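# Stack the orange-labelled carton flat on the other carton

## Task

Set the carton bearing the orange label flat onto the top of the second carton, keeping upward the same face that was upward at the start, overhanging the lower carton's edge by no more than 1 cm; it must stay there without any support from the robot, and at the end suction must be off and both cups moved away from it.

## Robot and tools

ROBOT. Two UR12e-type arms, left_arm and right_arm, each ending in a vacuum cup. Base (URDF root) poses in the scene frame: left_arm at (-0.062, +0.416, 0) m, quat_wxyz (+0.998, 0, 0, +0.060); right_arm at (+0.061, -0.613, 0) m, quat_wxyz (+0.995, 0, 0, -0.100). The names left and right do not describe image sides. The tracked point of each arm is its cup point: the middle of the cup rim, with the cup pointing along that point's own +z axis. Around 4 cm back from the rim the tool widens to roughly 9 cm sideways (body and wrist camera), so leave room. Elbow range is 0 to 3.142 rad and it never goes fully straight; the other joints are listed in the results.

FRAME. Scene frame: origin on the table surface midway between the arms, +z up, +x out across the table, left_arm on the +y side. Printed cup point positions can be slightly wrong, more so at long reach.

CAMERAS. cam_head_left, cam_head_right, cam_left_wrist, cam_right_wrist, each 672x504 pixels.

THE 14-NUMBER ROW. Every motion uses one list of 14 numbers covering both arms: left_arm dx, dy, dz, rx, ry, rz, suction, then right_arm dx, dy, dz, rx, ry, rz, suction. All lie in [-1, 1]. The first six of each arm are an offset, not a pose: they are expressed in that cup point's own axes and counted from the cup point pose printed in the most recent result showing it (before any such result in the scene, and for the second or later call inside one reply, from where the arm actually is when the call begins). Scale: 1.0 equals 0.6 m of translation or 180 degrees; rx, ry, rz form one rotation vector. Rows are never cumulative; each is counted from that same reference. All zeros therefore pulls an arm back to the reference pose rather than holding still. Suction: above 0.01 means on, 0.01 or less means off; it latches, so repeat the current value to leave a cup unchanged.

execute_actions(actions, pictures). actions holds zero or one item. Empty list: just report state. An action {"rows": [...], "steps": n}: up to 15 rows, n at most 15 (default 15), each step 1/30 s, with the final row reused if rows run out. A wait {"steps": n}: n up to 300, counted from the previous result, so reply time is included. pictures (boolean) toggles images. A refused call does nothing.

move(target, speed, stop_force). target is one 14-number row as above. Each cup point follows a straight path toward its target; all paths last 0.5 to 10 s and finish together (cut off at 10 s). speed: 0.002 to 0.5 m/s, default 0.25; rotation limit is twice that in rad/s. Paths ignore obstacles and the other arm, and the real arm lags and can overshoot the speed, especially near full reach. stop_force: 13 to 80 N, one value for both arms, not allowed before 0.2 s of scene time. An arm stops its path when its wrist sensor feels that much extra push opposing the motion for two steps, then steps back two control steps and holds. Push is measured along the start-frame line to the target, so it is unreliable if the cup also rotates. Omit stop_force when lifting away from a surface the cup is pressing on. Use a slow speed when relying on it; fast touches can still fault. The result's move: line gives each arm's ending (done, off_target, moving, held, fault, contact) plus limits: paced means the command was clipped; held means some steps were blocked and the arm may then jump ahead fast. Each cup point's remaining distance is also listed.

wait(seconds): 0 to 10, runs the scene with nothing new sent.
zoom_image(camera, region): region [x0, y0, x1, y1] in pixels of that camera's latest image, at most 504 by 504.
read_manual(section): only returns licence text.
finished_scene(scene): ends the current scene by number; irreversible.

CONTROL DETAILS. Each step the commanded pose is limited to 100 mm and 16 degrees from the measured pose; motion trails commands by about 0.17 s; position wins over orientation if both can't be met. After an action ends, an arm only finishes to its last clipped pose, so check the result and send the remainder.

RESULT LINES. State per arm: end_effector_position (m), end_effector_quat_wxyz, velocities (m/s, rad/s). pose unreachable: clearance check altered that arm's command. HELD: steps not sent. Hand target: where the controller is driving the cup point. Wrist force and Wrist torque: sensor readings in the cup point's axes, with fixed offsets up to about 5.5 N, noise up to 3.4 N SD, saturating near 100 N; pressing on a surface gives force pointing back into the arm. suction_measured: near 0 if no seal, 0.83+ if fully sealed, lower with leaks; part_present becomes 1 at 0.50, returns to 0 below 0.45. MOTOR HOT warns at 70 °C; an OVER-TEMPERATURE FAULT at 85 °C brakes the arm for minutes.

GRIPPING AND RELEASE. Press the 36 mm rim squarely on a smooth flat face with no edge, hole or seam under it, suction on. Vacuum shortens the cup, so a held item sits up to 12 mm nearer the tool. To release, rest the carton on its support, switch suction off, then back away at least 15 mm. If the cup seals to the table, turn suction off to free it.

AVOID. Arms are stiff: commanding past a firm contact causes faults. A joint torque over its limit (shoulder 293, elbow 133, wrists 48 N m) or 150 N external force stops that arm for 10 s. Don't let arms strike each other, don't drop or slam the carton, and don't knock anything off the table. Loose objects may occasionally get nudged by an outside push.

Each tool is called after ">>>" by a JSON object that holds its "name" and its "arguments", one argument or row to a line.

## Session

>>> {"name": "execute_actions", "arguments": {
  "actions": []
}}

Scene clock: 0.00 s of 5500.00 s.
left_arm: end_effector_position=(+0.5636, +0.4909, +0.2008) suction_measured=0.00 part_present=0 end_effector_quat_wxyz=(+0.001, -0.316, +0.949, -0.001) end_effector_velocity=(+0.000, -0.000, +0.000) end_effector_angular_velocity=(-0.000, +0.000, -0.000) | right_arm: end_effector_position=(+0.6770, -0.7386, +0.1985) suction_measured=0.00 part_present=0 end_effector_quat_wxyz=(-0.000, +0.354, +0.935, -0.000) end_effector_velocity=(-0.000, +0.000, -0.000) end_effector_angular_velocity=(+0.000, +0.001, +0.000)
Joint positions: left_arm=[-0.28  -1.558  2.142 -2.158 -1.571  2.337] | right_arm=[-0.281 -1.556  2.145 -2.159 -1.571 -2.899]
Joint velocities: left_arm=[-0.    -0.    -0.     0.001 -0.     0.   ] | right_arm=[-0.    -0.     0.     0.001  0.    -0.   ]
Wrist force (N, on the end effector, along its own x y z axes, offset not removed): no reading
Wrist torque (N m, same axes, about the end effector's origin, offset not removed): no reading
Hand target (left_arm): +0.564, +0.491, +0.201; +0.001, -0.316, +0.949, -0.001
Hand target (right_arm): +0.677, -0.739, +0.198; -0.000, +0.354, +0.935, -0.000

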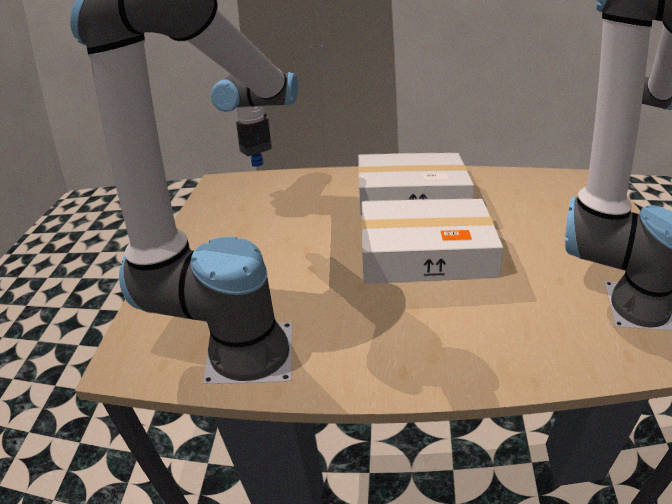

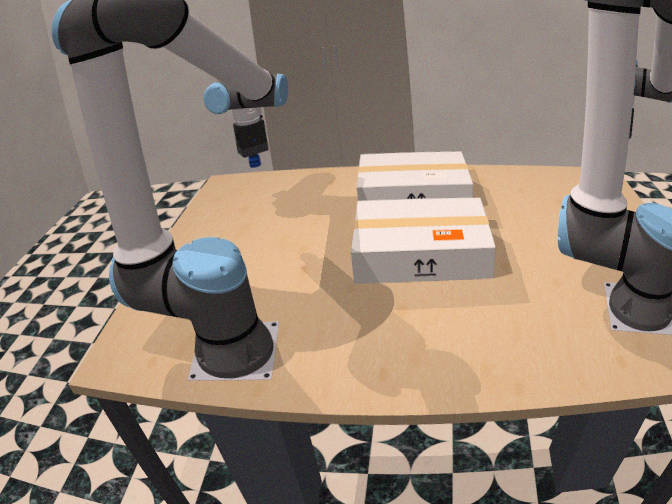

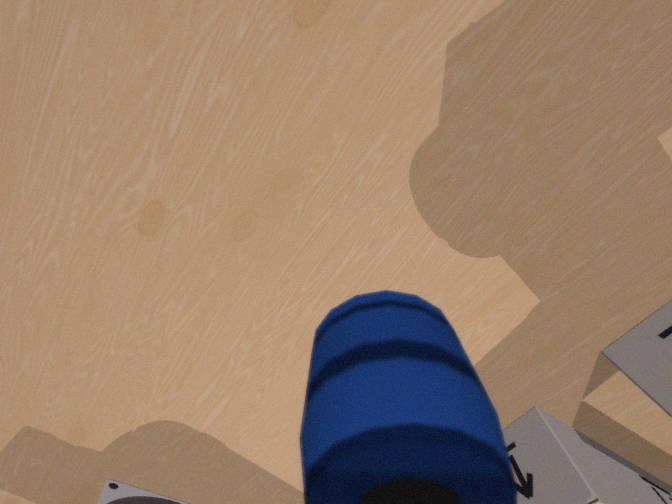

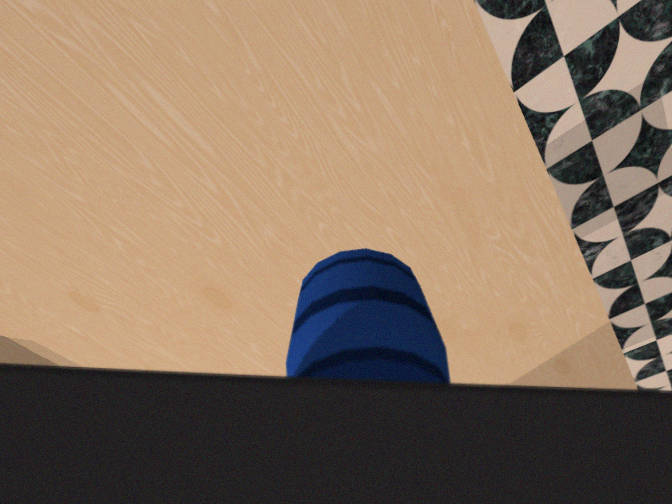

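>>> {"name": "zoom_image", "arguments": {
  "camera": "cam_head_left",
  "region": [320, 130, 520, 300]
}}

Region (320, 130, 520, 300) of cam_head_left's 672x504 image, scaled by 2.520, with more detail than that image has; it fills the top 428 rows of this view, and the rest is white.

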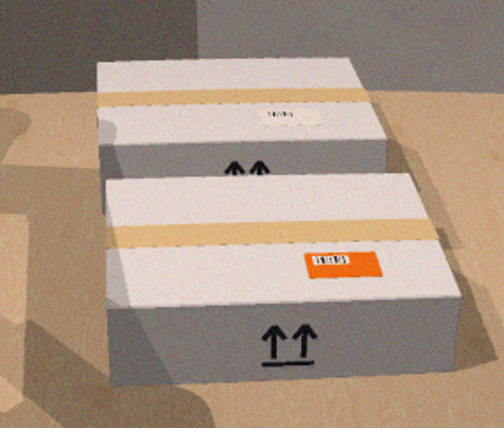

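>>> {"name": "move", "arguments": {
  "target": [0.284,-0.883,-0.382,0,0,0.1882,0,0.797,0.204,0,0,0,-0.2471,0],
  "speed": 0.35
}}

>>> {"name": "zoom_image", "arguments": {
  "camera": "cam_left_wrist",
  "region": [110, 0, 320, 300]
}}

>>> {"name": "zoom_image", "arguments": {
  "camera": "cam_left_wrist",
  "region": [320, 0, 530, 300]
}}

>>> {"name": "move", "arguments": {
  "target": [0.618,-0.01,0,0,0,0,0,0,0,0,0,0,0,0],
  "speed": 0.35
}}

>>> {"name": "zoom_image", "arguments": {
  "camera": "cam_left_wrist",
  "region": [110, 0, 320, 300]
}}

>>> {"name": "zoom_image", "arguments": {
  "camera": "cam_left_wrist",
  "region": [320, 0, 530, 300]
}}

Scene clock: 54.90 s of 5500.00 s.
left_arm: end_effector_position=(+0.7440, -0.0349, +0.4306) suction_measured=0.00 part_present=0 end_effector_quat_wxyz=(+0.001, -0.026, +1.000, -0.001) end_effector_velocity=(+0.001, -0.001, +0.001) end_effector_angular_velocity=(-0.002, +0.002, -0.001) | right_arm: end_effector_position=(+0.4003, -0.3303, +0.1985) suction_measured=0.00 part_present=0 end_effector_quat_wxyz=(-0.000, -0.026, +1.000, -0.000) end_effector_velocity=(-0.000, +0.001, -0.000) end_effector_angular_velocity=(+0.000, +0.000, +0.001)
Joint positions: left_arm=[-0.819 -1.209  1.29  -1.654 -1.571  2.389] | right_arm=[ 0.49  -1.925  2.436 -2.081 -1.571 -2.904]
Joint velocities: left_arm=[ 0.     0.003 -0.006  0.003 -0.003  0.001] | right_arm=[ 0.004  0.002 -0.001 -0.001  0.     0.002]
Wrist force (N, on the end effector, along its own x y z axes, offset not removed): left_arm=[0.5 -0.4 -1.1] | right_arm=[-1.9 2.3 -1.1]
Wrist torque (N m, same axes, about the end effector's origin, offset not removed): left_arm=[-0.11 0.11 -0.19] | right_arm=[0.41 0.43 0.26]
Hand target (left_arm): +0.744, -0.035, +0.431; +0.001, -0.026, +1.000, -0.001
Hand target (right_arm): +0.400, -0.330, +0.198; -0.000, -0.026, +1.000, -0.000
Off the commanded pose (left_arm): 0.001 m, 0 deg.
Off the commanded pose (right_arm): 0.001 m, 0 deg.
After step 90, 49.57 s passed at rest.
move: done

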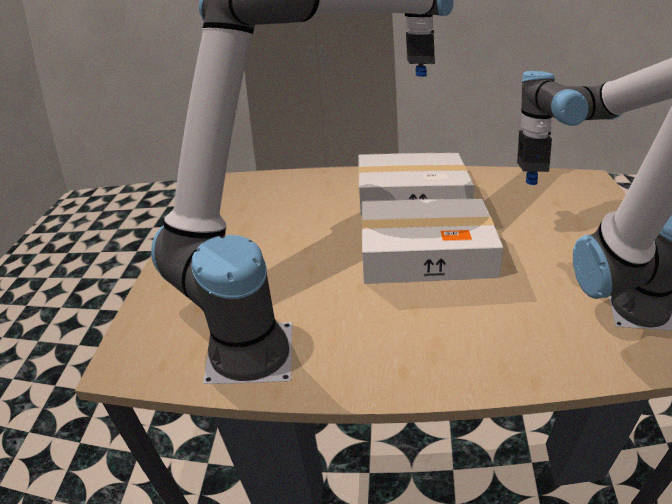

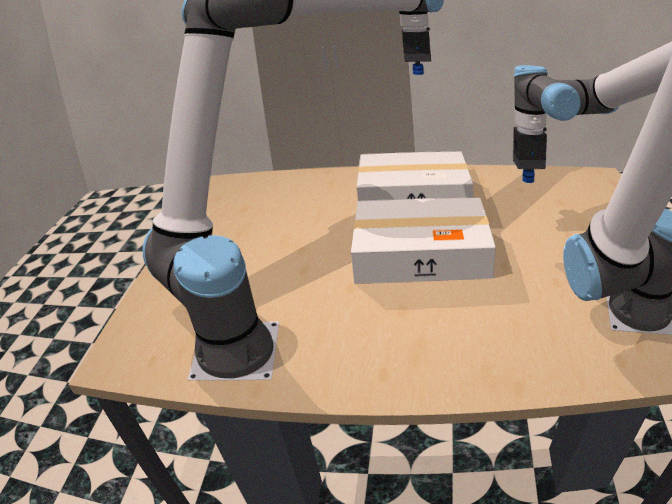

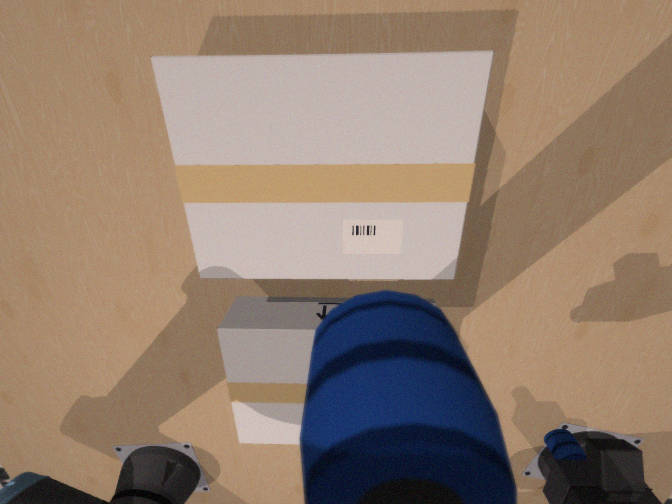

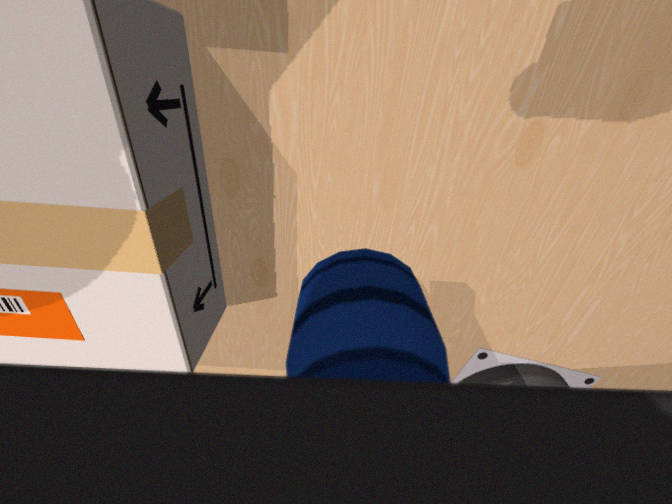

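Region (110, 0, 320, 300) of cam_left_wrist's 672x504 image, scaled by 1.680, with more detail than that image has; it fills the left 353 columns of this view, and the rest is white.

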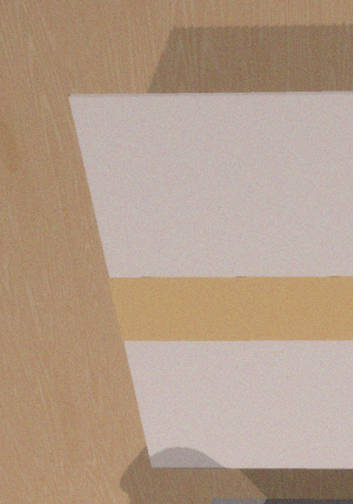

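Region (320, 0, 530, 300) of cam_left_wrist's 672x504 image, scaled by 1.680, with more detail than that image has; it fills the left 353 columns of this view, and the rest is white.

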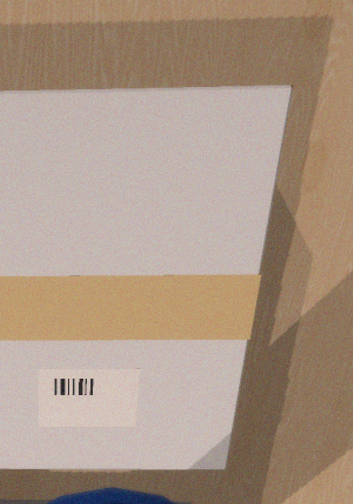

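Scene clock: 56.57 s of 5500.00 s.
left_arm: end_effector_position=(+0.3741, -0.0602, +0.4301) suction_measured=0.00 part_present=0 end_effector_quat_wxyz=(+0.000, -0.026, +1.000, -0.001) end_effector_velocity=(-0.002, -0.000, +0.000) end_effector_angular_velocity=(-0.000, +0.001, -0.000) | right_arm: end_effector_position=(+0.4003, -0.3303, +0.1985) suction_measured=0.00 part_present=0 end_effector_quat_wxyz=(-0.000, -0.026, +1.000, -0.000) end_effector_velocity=(-0.000, -0.000, +0.000) end_effector_angular_velocity=(-0.001, +0.001, -0.000)
Joint positions: left_arm=[-1.222 -1.676  1.821 -1.718 -1.571  1.987] | right_arm=[ 0.49  -1.925  2.436 -2.081 -1.571 -2.904]
Joint velocities: left_arm=[-0.003 -0.002  0.002  0.001 -0.001 -0.003] | right_arm=[-0.    -0.    -0.     0.001 -0.     0.   ]
Wrist force (N, on the end effector, along its own x y z axes, offset not removed): left_arm=[1.8 3.8 -2.3] | right_arm=[-1.4 3.1 -1.8]
Wrist torque (N m, same axes, about the end effector's origin, offset not removed): left_arm=[0.62 -0.11 -0.17] | right_arm=[0.49 0.31 0.12]
Hand target (left_arm): +0.374, -0.060, +0.430; +0.000, -0.026, +1.000, -0.001
Hand target (right_arm): +0.400, -0.330, +0.198; -0.000, -0.026, +1.000, -0.000
Off the commanded pose (left_arm): 0.000 m, 0 deg.
Off the commanded pose (right_arm): 0.000 m, 0 deg.
move: done

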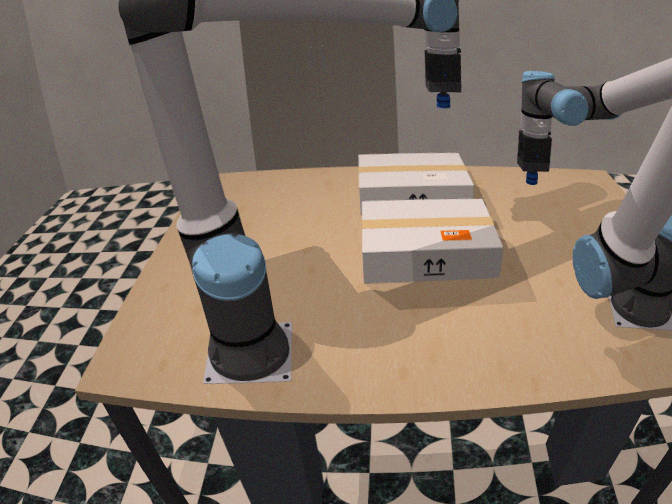

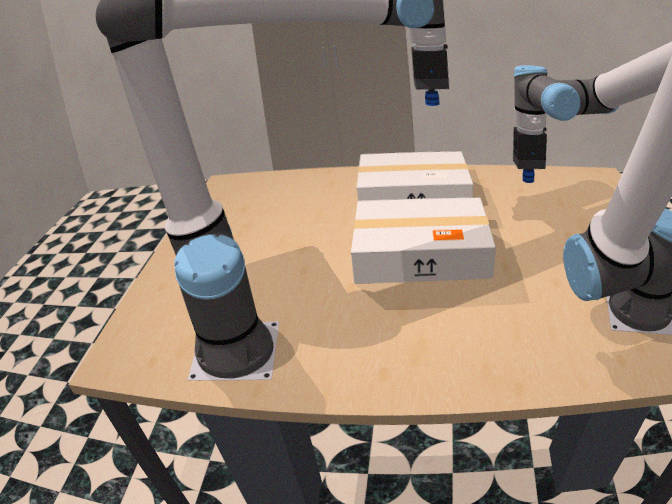

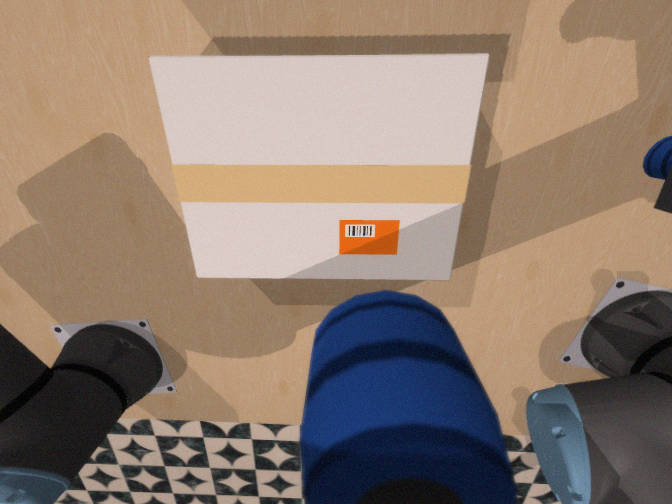

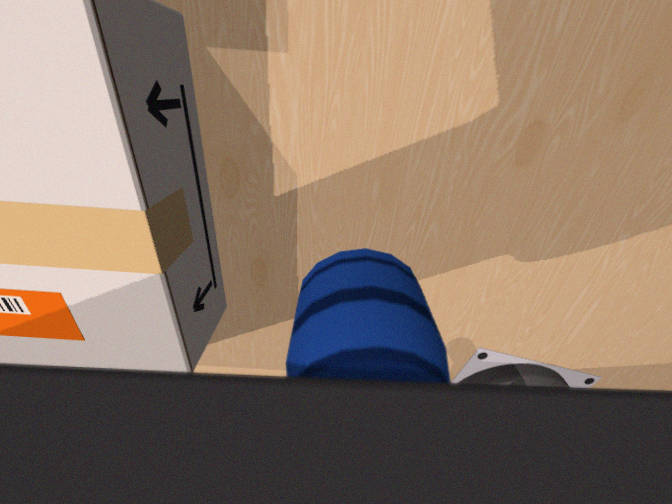

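Region (110, 0, 320, 300) of cam_left_wrist's 672x504 image, scaled by 1.680, with more detail than that image has; it fills the left 353 columns of this view, and the rest is white.

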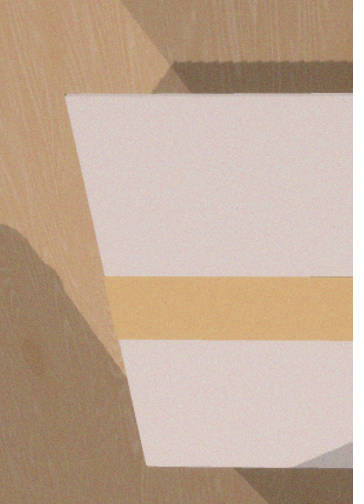

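Region (320, 0, 530, 300) of cam_left_wrist's 672x504 image, scaled by 1.680, with more detail than that image has; it fills the left 353 columns of this view, and the rest is white.

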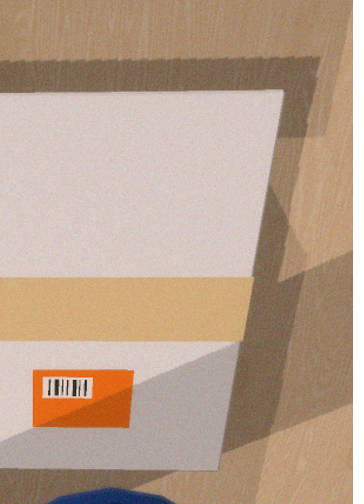

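>>> {"name": "move", "arguments": {
  "target": [0.037,0.2518,0.5135,0,0,0.002,0,0.0575,0.310,0.1275,0,0,0.002,0],
  "speed": 0.3
}}

Scene clock: 91.77 s of 5500.00 s.
left_arm: end_effector_position=(+0.3447, +0.0887, +0.1217) suction_measured=0.00 part_present=0 end_effector_quat_wxyz=(+0.000, -0.023, +1.000, -0.001) end_effector_velocity=(+0.001, +0.000, -0.001) end_effector_angular_velocity=(-0.001, -0.002, -0.000) | right_arm: end_effector_position=(+0.3564, -0.1466, +0.1221) suction_measured=0.00 part_present=0 end_effector_quat_wxyz=(+0.000, -0.023, +1.000, -0.000) end_effector_velocity=(-0.000, +0.001, -0.000) end_effector_angular_velocity=(+0.001, +0.001, -0.000)
Joint positions: left_arm=[-1.138 -1.642  2.4   -2.331 -1.571  2.077] | right_arm=[ 0.887 -1.587  2.347 -2.33  -1.572 -2.502]
Joint velocities: left_arm=[ 0.001  0.002  0.002 -0.006  0.001  0.001] | right_arm=[ 0.001  0.002 -0.001 -0.001  0.001  0.002]
Wrist force (N, on the end effector, along its own x y z axes, offset not removed): left_arm=[-0.4 1.9 1.5] | right_arm=[-2.0 2.8 -0.7]
Wrist torque (N m, same axes, about the end effector's origin, offset not removed): left_arm=[0.23 0.18 -0.29] | right_arm=[0.51 0.39 0.15]
Hand target (left_arm): +0.345, +0.089, +0.122; +0.000, -0.023, +1.000, -0.001
Hand target (right_arm): +0.356, -0.147, +0.122; +0.000, -0.023, +1.000, -0.000
Off the commanded pose (left_arm): 0.000 m, 0 deg.
Off the commanded pose (right_arm): 0.000 m, 0 deg.
After step 90, 30.47 s passed at rest.
move: done

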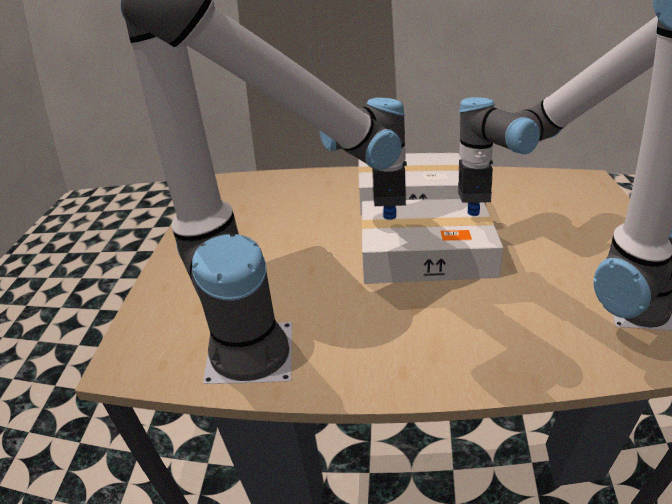

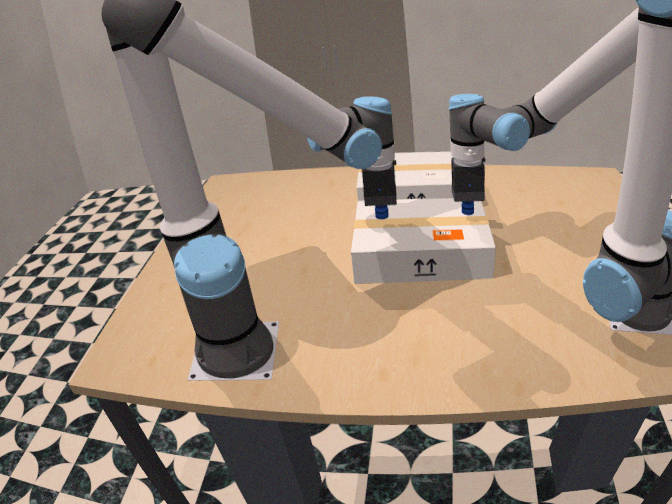

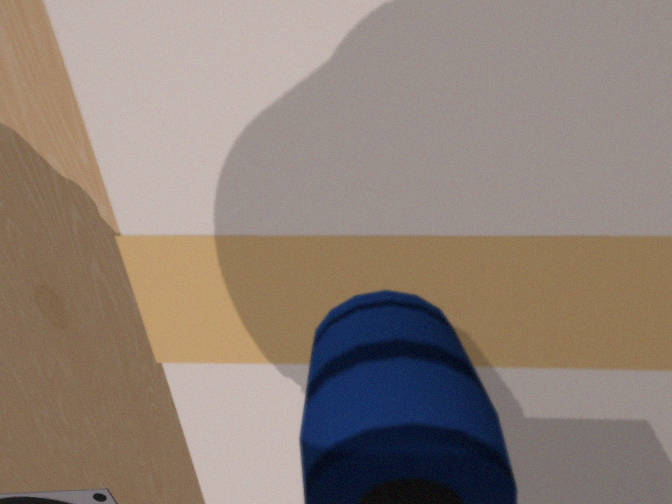

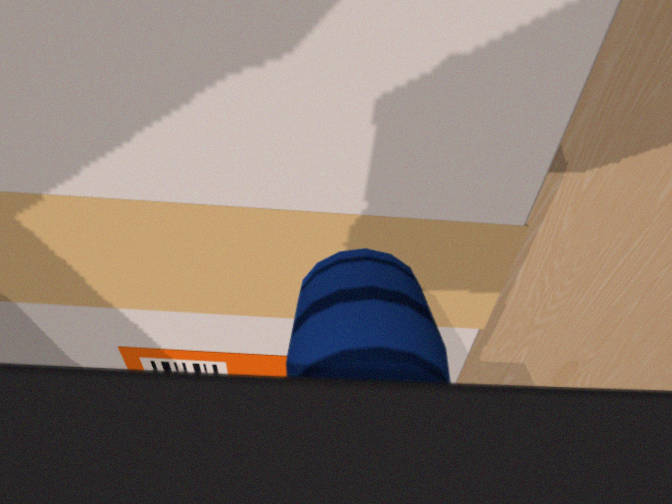

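>>> {"name": "move", "arguments": {
  "target": [0.0015,0,0.0495,0,0,0,1,0.0055,0,0.05,0,0,0,1],
  "speed": 0.025,
  "stop_force": 20
}}

Scene clock: 106.57 s of 5500.00 s.
left_arm: end_effector_position=(+0.3438, +0.0886, +0.0921) suction_measured=0.88 part_present=1 end_effector_quat_wxyz=(+0.000, -0.023, +1.000, -0.001) end_effector_velocity=(-0.000, -0.000, -0.002) end_effector_angular_velocity=(-0.000, +0.000, -0.001) | right_arm: end_effector_position=(+0.3531, -0.1468, +0.0922) suction_measured=0.95 part_present=1 end_effector_quat_wxyz=(-0.000, -0.023, +1.000, -0.000) end_effector_velocity=(+0.000, +0.000, -0.001) end_effector_angular_velocity=(-0.000, -0.001, +0.000)
Joint positions: left_arm=[-1.139 -1.591  2.427 -2.409 -1.571  2.076] | right_arm=[ 0.89  -1.541  2.375 -2.404 -1.572 -2.498]
Joint velocities: left_arm=[-0.001  0.003  0.002 -0.005 -0.     0.   ] | right_arm=[ 0.     0.003  0.001 -0.004 -0.001  0.   ]
Wrist force (N, on the end effector, along its own x y z axes, offset not removed): left_arm=[-1.5 0.5 10.4] | right_arm=[-2.4 1.8 17.0]
Wrist torque (N m, same axes, about the end effector's origin, offset not removed): left_arm=[0.01 0.40 -0.25] | right_arm=[0.62 0.43 0.14]
Hand target (left_arm): +0.344, +0.089, +0.092; +0.000, -0.023, +1.000, -0.001
Hand target (right_arm): +0.353, -0.147, +0.092; +0.000, -0.023, +1.000, -0.000
Off the commanded pose (left_arm): 0.000 m, 0 deg.
Off the commanded pose (right_arm): 0.000 m, 0 deg.
After step 90, 10.30 s passed at rest.
move: done

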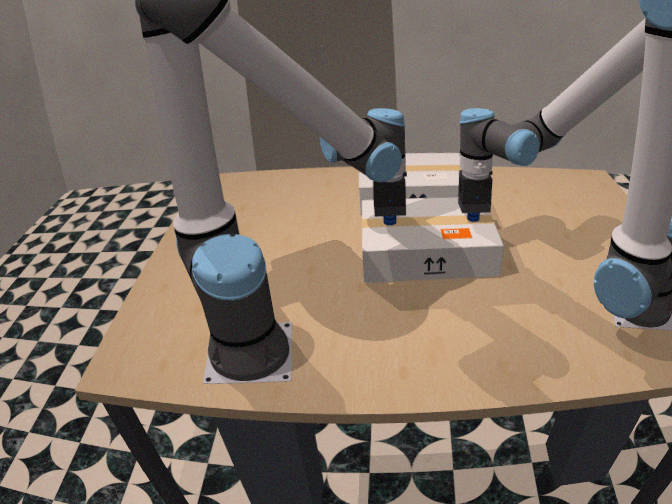

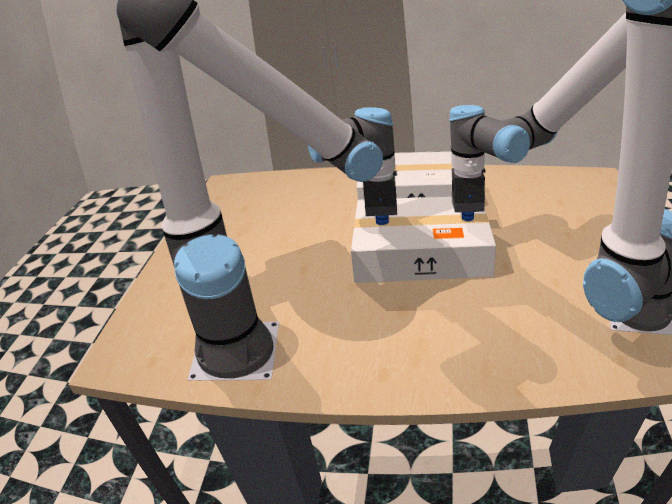

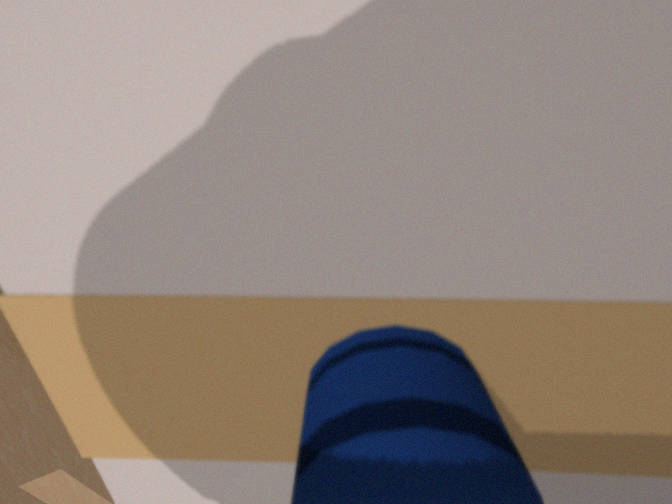

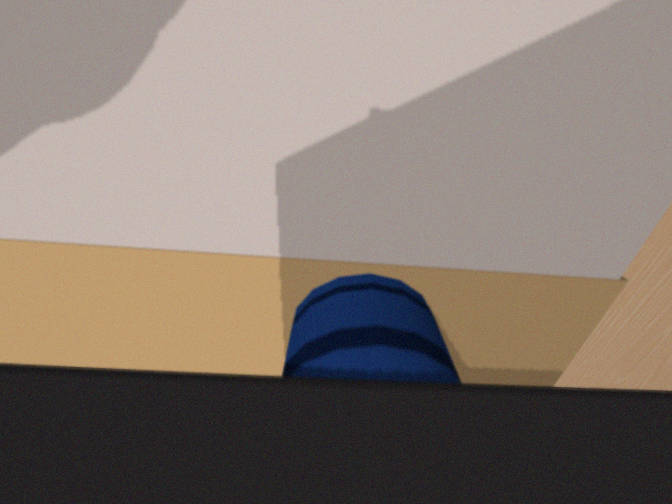

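>>> {"name": "move", "arguments": {
  "target": [0,0,-0.2167,0,0,0,1,0,0,-0.2167,0,0,0,1],
  "speed": 0.1
}}

Scene clock: 126.97 s of 5500.00 s.
left_arm: end_effector_position=(+0.3436, +0.0890, +0.2221) suction_measured=0.89 part_present=1 end_effector_quat_wxyz=(+0.000, -0.023, +1.000, -0.001) end_effector_velocity=(-0.000, +0.000, +0.002) end_effector_angular_velocity=(+0.001, -0.000, +0.001) | right_arm: end_effector_position=(+0.3531, -0.1467, +0.2219) suction_measured=0.96 part_present=1 end_effector_quat_wxyz=(+0.000, -0.023, +1.000, -0.000) end_effector_velocity=(-0.000, +0.000, +0.002) end_effector_angular_velocity=(+0.000, +0.001, -0.000)
Joint positions: left_arm=[-1.139 -1.78   2.293 -2.086 -1.571  2.076] | right_arm=[ 0.891 -1.722  2.247 -2.096 -1.572 -2.498]
Joint velocities: left_arm=[-0.    -0.002 -0.002  0.005  0.001 -0.001] | right_arm=[-0.    -0.002 -0.002  0.004  0.     0.   ]
Wrist force (N, on the end effector, along its own x y z axes, offset not removed): left_arm=[0.7 3.8 8.6] | right_arm=[-2.4 -2.7 17.8]
Wrist torque (N m, same axes, about the end effector's origin, offset not removed): left_arm=[0.19 0.01 -0.24] | right_arm=[0.13 0.43 0.17]
Hand target (left_arm): +0.344, +0.089, +0.222; +0.000, -0.023, +1.000, -0.001
Hand target (right_arm): +0.353, -0.147, +0.222; -0.000, -0.023, +1.000, -0.000
Off the commanded pose (left_arm): 0.000 m, 0 deg.
Off the commanded pose (right_arm): 0.000 m, 0 deg.
After step 90, 15.67 s passed at rest.
move: done

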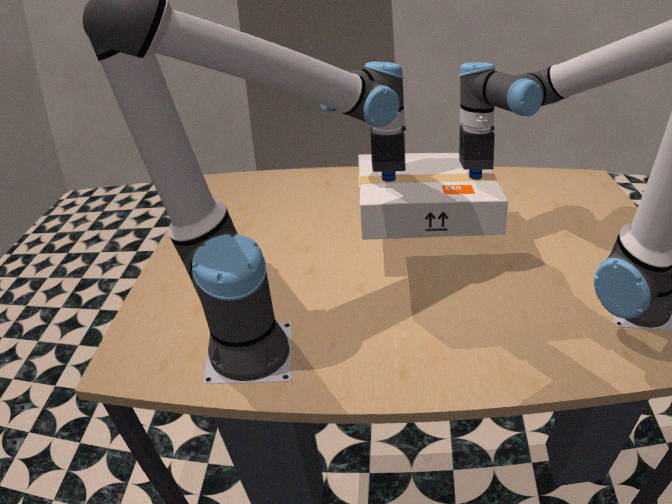

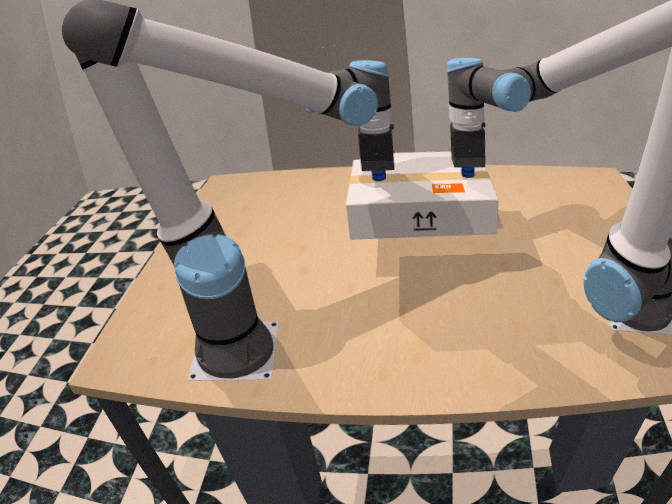

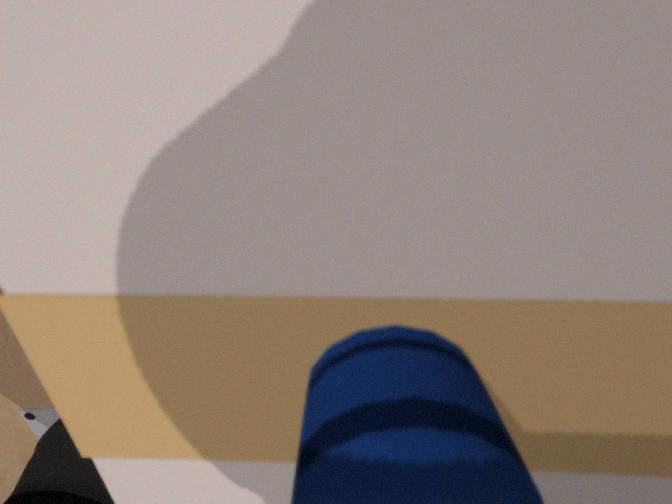

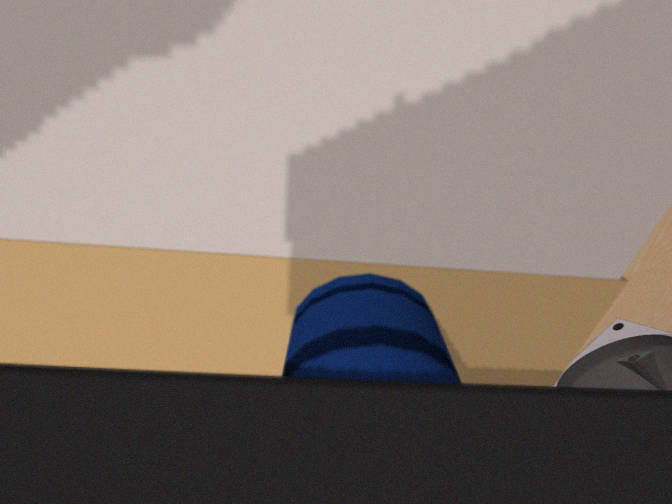

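>>> {"name": "move", "arguments": {
  "target": [-0.6098,0.008,-0.003,0,0,-0.002,1,-0.6125,0.0079,0,0,0,-0.002,1],
  "speed": 0.17
}}

>>> {"name": "move", "arguments": {
  "target": [0,0,0.036,0,0,0,1,0,0,0.036,0,0,0,1],
  "speed": 0.04,
  "stop_force": 20
}}

>>> {"name": "zoom_image", "arguments": {
  "camera": "cam_head_left",
  "region": [345, 110, 495, 230]
}}

>>> {"name": "zoom_image", "arguments": {
  "camera": "cam_head_right",
  "region": [345, 110, 495, 230]
}}

Scene clock: 140.90 s of 5500.00 s.
left_arm: end_effector_position=(+0.7090, +0.1107, +0.2244) suction_measured=0.89 part_present=1 end_effector_quat_wxyz=(+0.001, -0.026, +1.000, -0.001) end_effector_velocity=(+0.001, -0.001, +0.000) end_effector_angular_velocity=(-0.000, -0.001, -0.002) | right_arm: end_effector_position=(+0.7198, -0.1254, +0.2219) suction_measured=0.96 part_present=1 end_effector_quat_wxyz=(-0.000, -0.026, +1.000, -0.000) end_effector_velocity=(+0.002, +0.000, +0.001) end_effector_angular_velocity=(-0.000, -0.001, +0.000)
Joint positions: left_arm=[-0.708 -1.267  1.747 -2.053 -1.571  2.5  ] | right_arm=[ 0.624 -1.279  1.767 -2.058 -1.572 -2.77 ]
Joint velocities: left_arm=[-0.     0.002 -0.004  0.001  0.     0.001] | right_arm=[-0.     0.002 -0.003  0.001 -0.    -0.001]
Wrist force (N, on the end effector, along its own x y z axes, offset not removed): left_arm=[3.3 15.0 11.7] | right_arm=[-1.1 -12.2 15.9]
Wrist torque (N m, same axes, about the end effector's origin, offset not removed): left_arm=[0.66 -0.27 -0.28] | right_arm=[-0.11 0.26 0.16]
Hand target (left_arm): +0.709, +0.111, +0.224; +0.001, -0.026, +1.000, -0.001
Hand target (right_arm): +0.720, -0.125, +0.222; -0.000, -0.026, +1.000, -0.000
Off the commanded pose (left_arm): 0.000 m, 0 deg.
Off the commanded pose (right_arm): 0.000 m, 0 deg.
After step 90, 8.27 s passed at rest.
move: done

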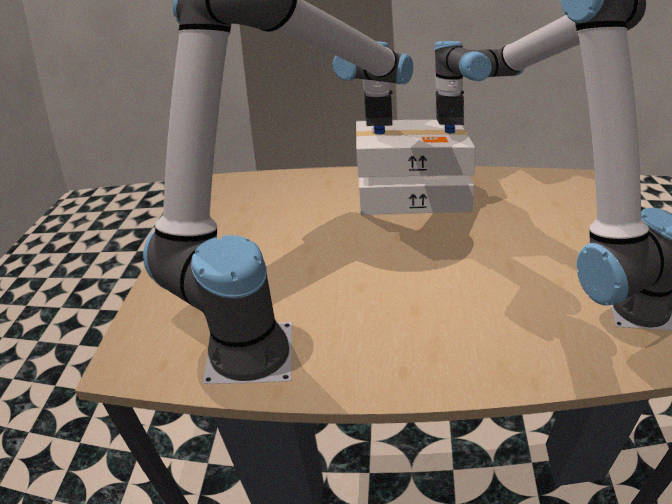

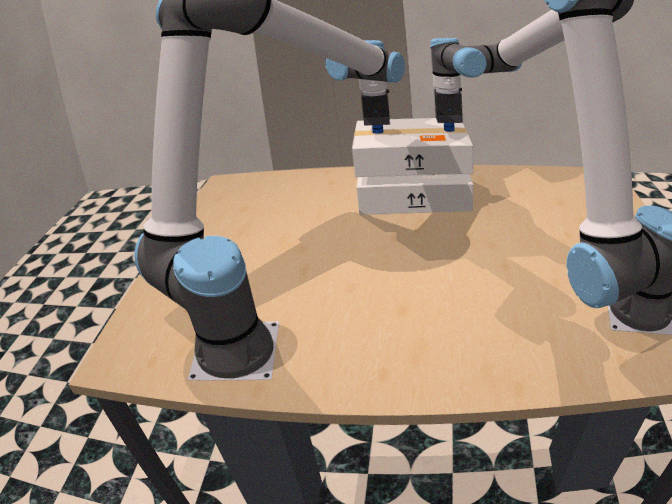

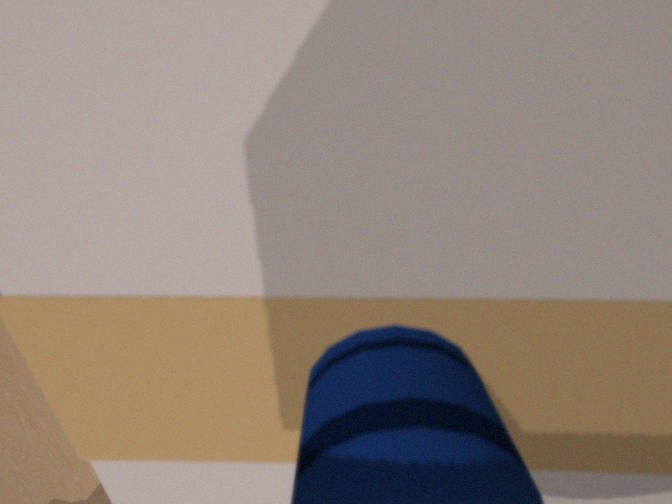

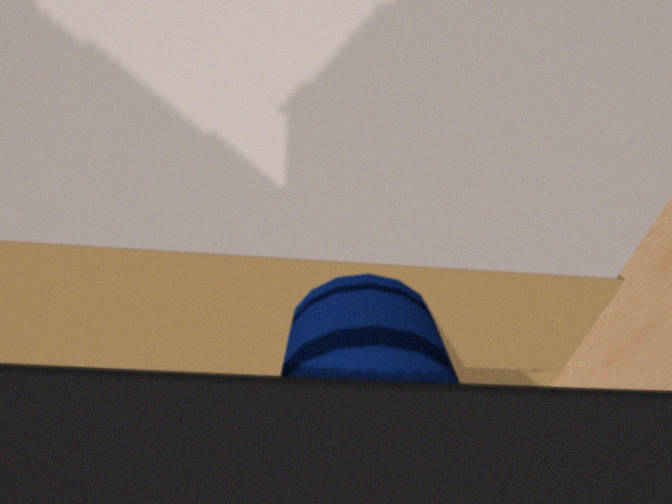

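Scene clock: 141.77 s of 5500.00 s.
left_arm: end_effector_position=(+0.7091, +0.1107, +0.2030) suction_measured=0.89 part_present=1 end_effector_quat_wxyz=(+0.001, -0.026, +1.000, -0.001) end_effector_velocity=(-0.000, -0.000, -0.002) end_effector_angular_velocity=(-0.002, +0.000, +0.000) | right_arm: end_effector_position=(+0.7198, -0.1254, +0.2005) suction_measured=0.96 part_present=1 end_effector_quat_wxyz=(-0.000, -0.026, +1.000, -0.000) end_effector_velocity=(-0.000, +0.000, -0.002) end_effector_angular_velocity=(+0.001, +0.001, -0.000)
Joint positions: left_arm=[-0.708 -1.25   1.766 -2.089 -1.571  2.5  ] | right_arm=[ 0.624 -1.262  1.786 -2.095 -1.572 -2.77 ]
Joint velocities: left_arm=[ 0.     0.001  0.001 -0.003 -0.002 -0.   ] | right_arm=[ 0.     0.001  0.002 -0.003  0.002  0.   ]
Wrist force (N, on the end effector, along its own x y z axes, offset not removed): left_arm=[-2.3 13.0 10.3] | right_arm=[-2.7 -8.6 16.8]
Wrist torque (N m, same axes, about the end effector's origin, offset not removed): left_arm=[0.50 0.59 -0.27] | right_arm=[0.20 0.53 0.22]
Hand target (left_arm): +0.709, +0.111, +0.203; +0.001, -0.026, +1.000, -0.001
Hand target (right_arm): +0.720, -0.125, +0.200; -0.000, -0.026, +1.000, -0.000
Off the commanded pose (left_arm): 0.000 m, 0 deg.
Off the commanded pose (right_arm): 0.000 m, 0 deg.
move: done

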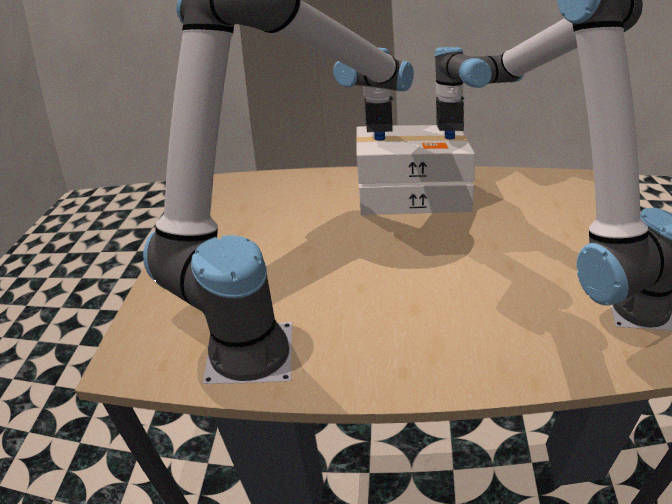

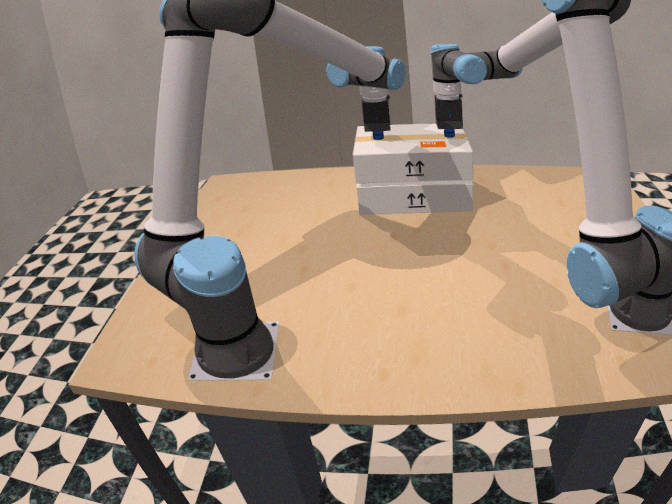

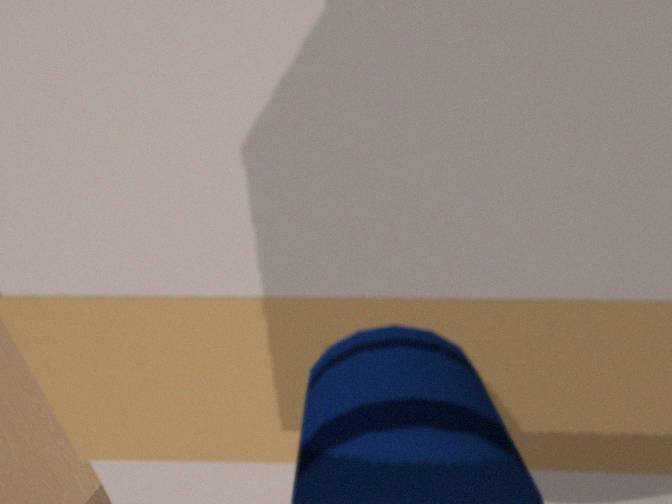

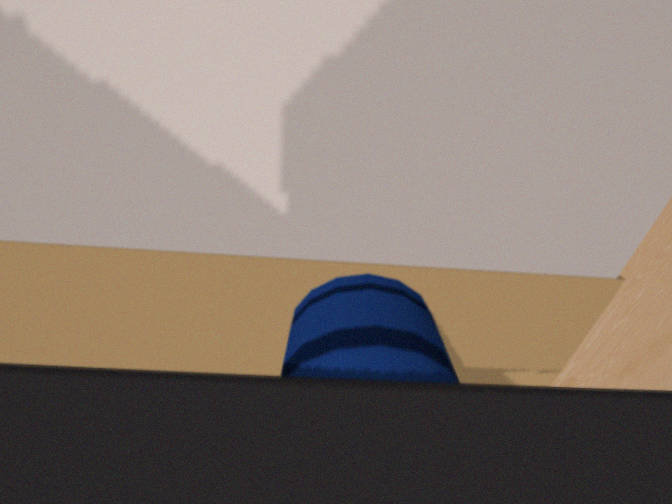

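Region (345, 110, 495, 230) of cam_head_left's 672x504 image, scaled by 3.360, with more detail than that image has; it fills the top 403 rows of this view, and the rest is white.

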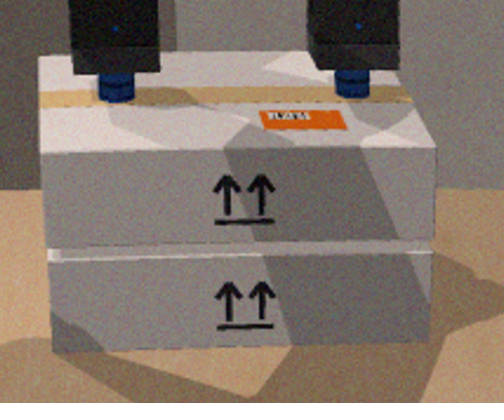

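Region (345, 110, 495, 230) of cam_head_right's 672x504 image, scaled by 3.360, with more detail than that image has; it fills the top 403 rows of this view, and the rest is white.

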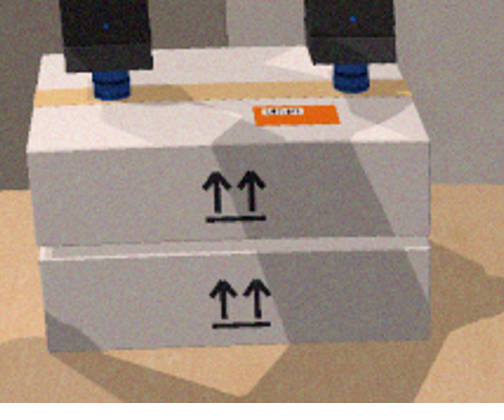

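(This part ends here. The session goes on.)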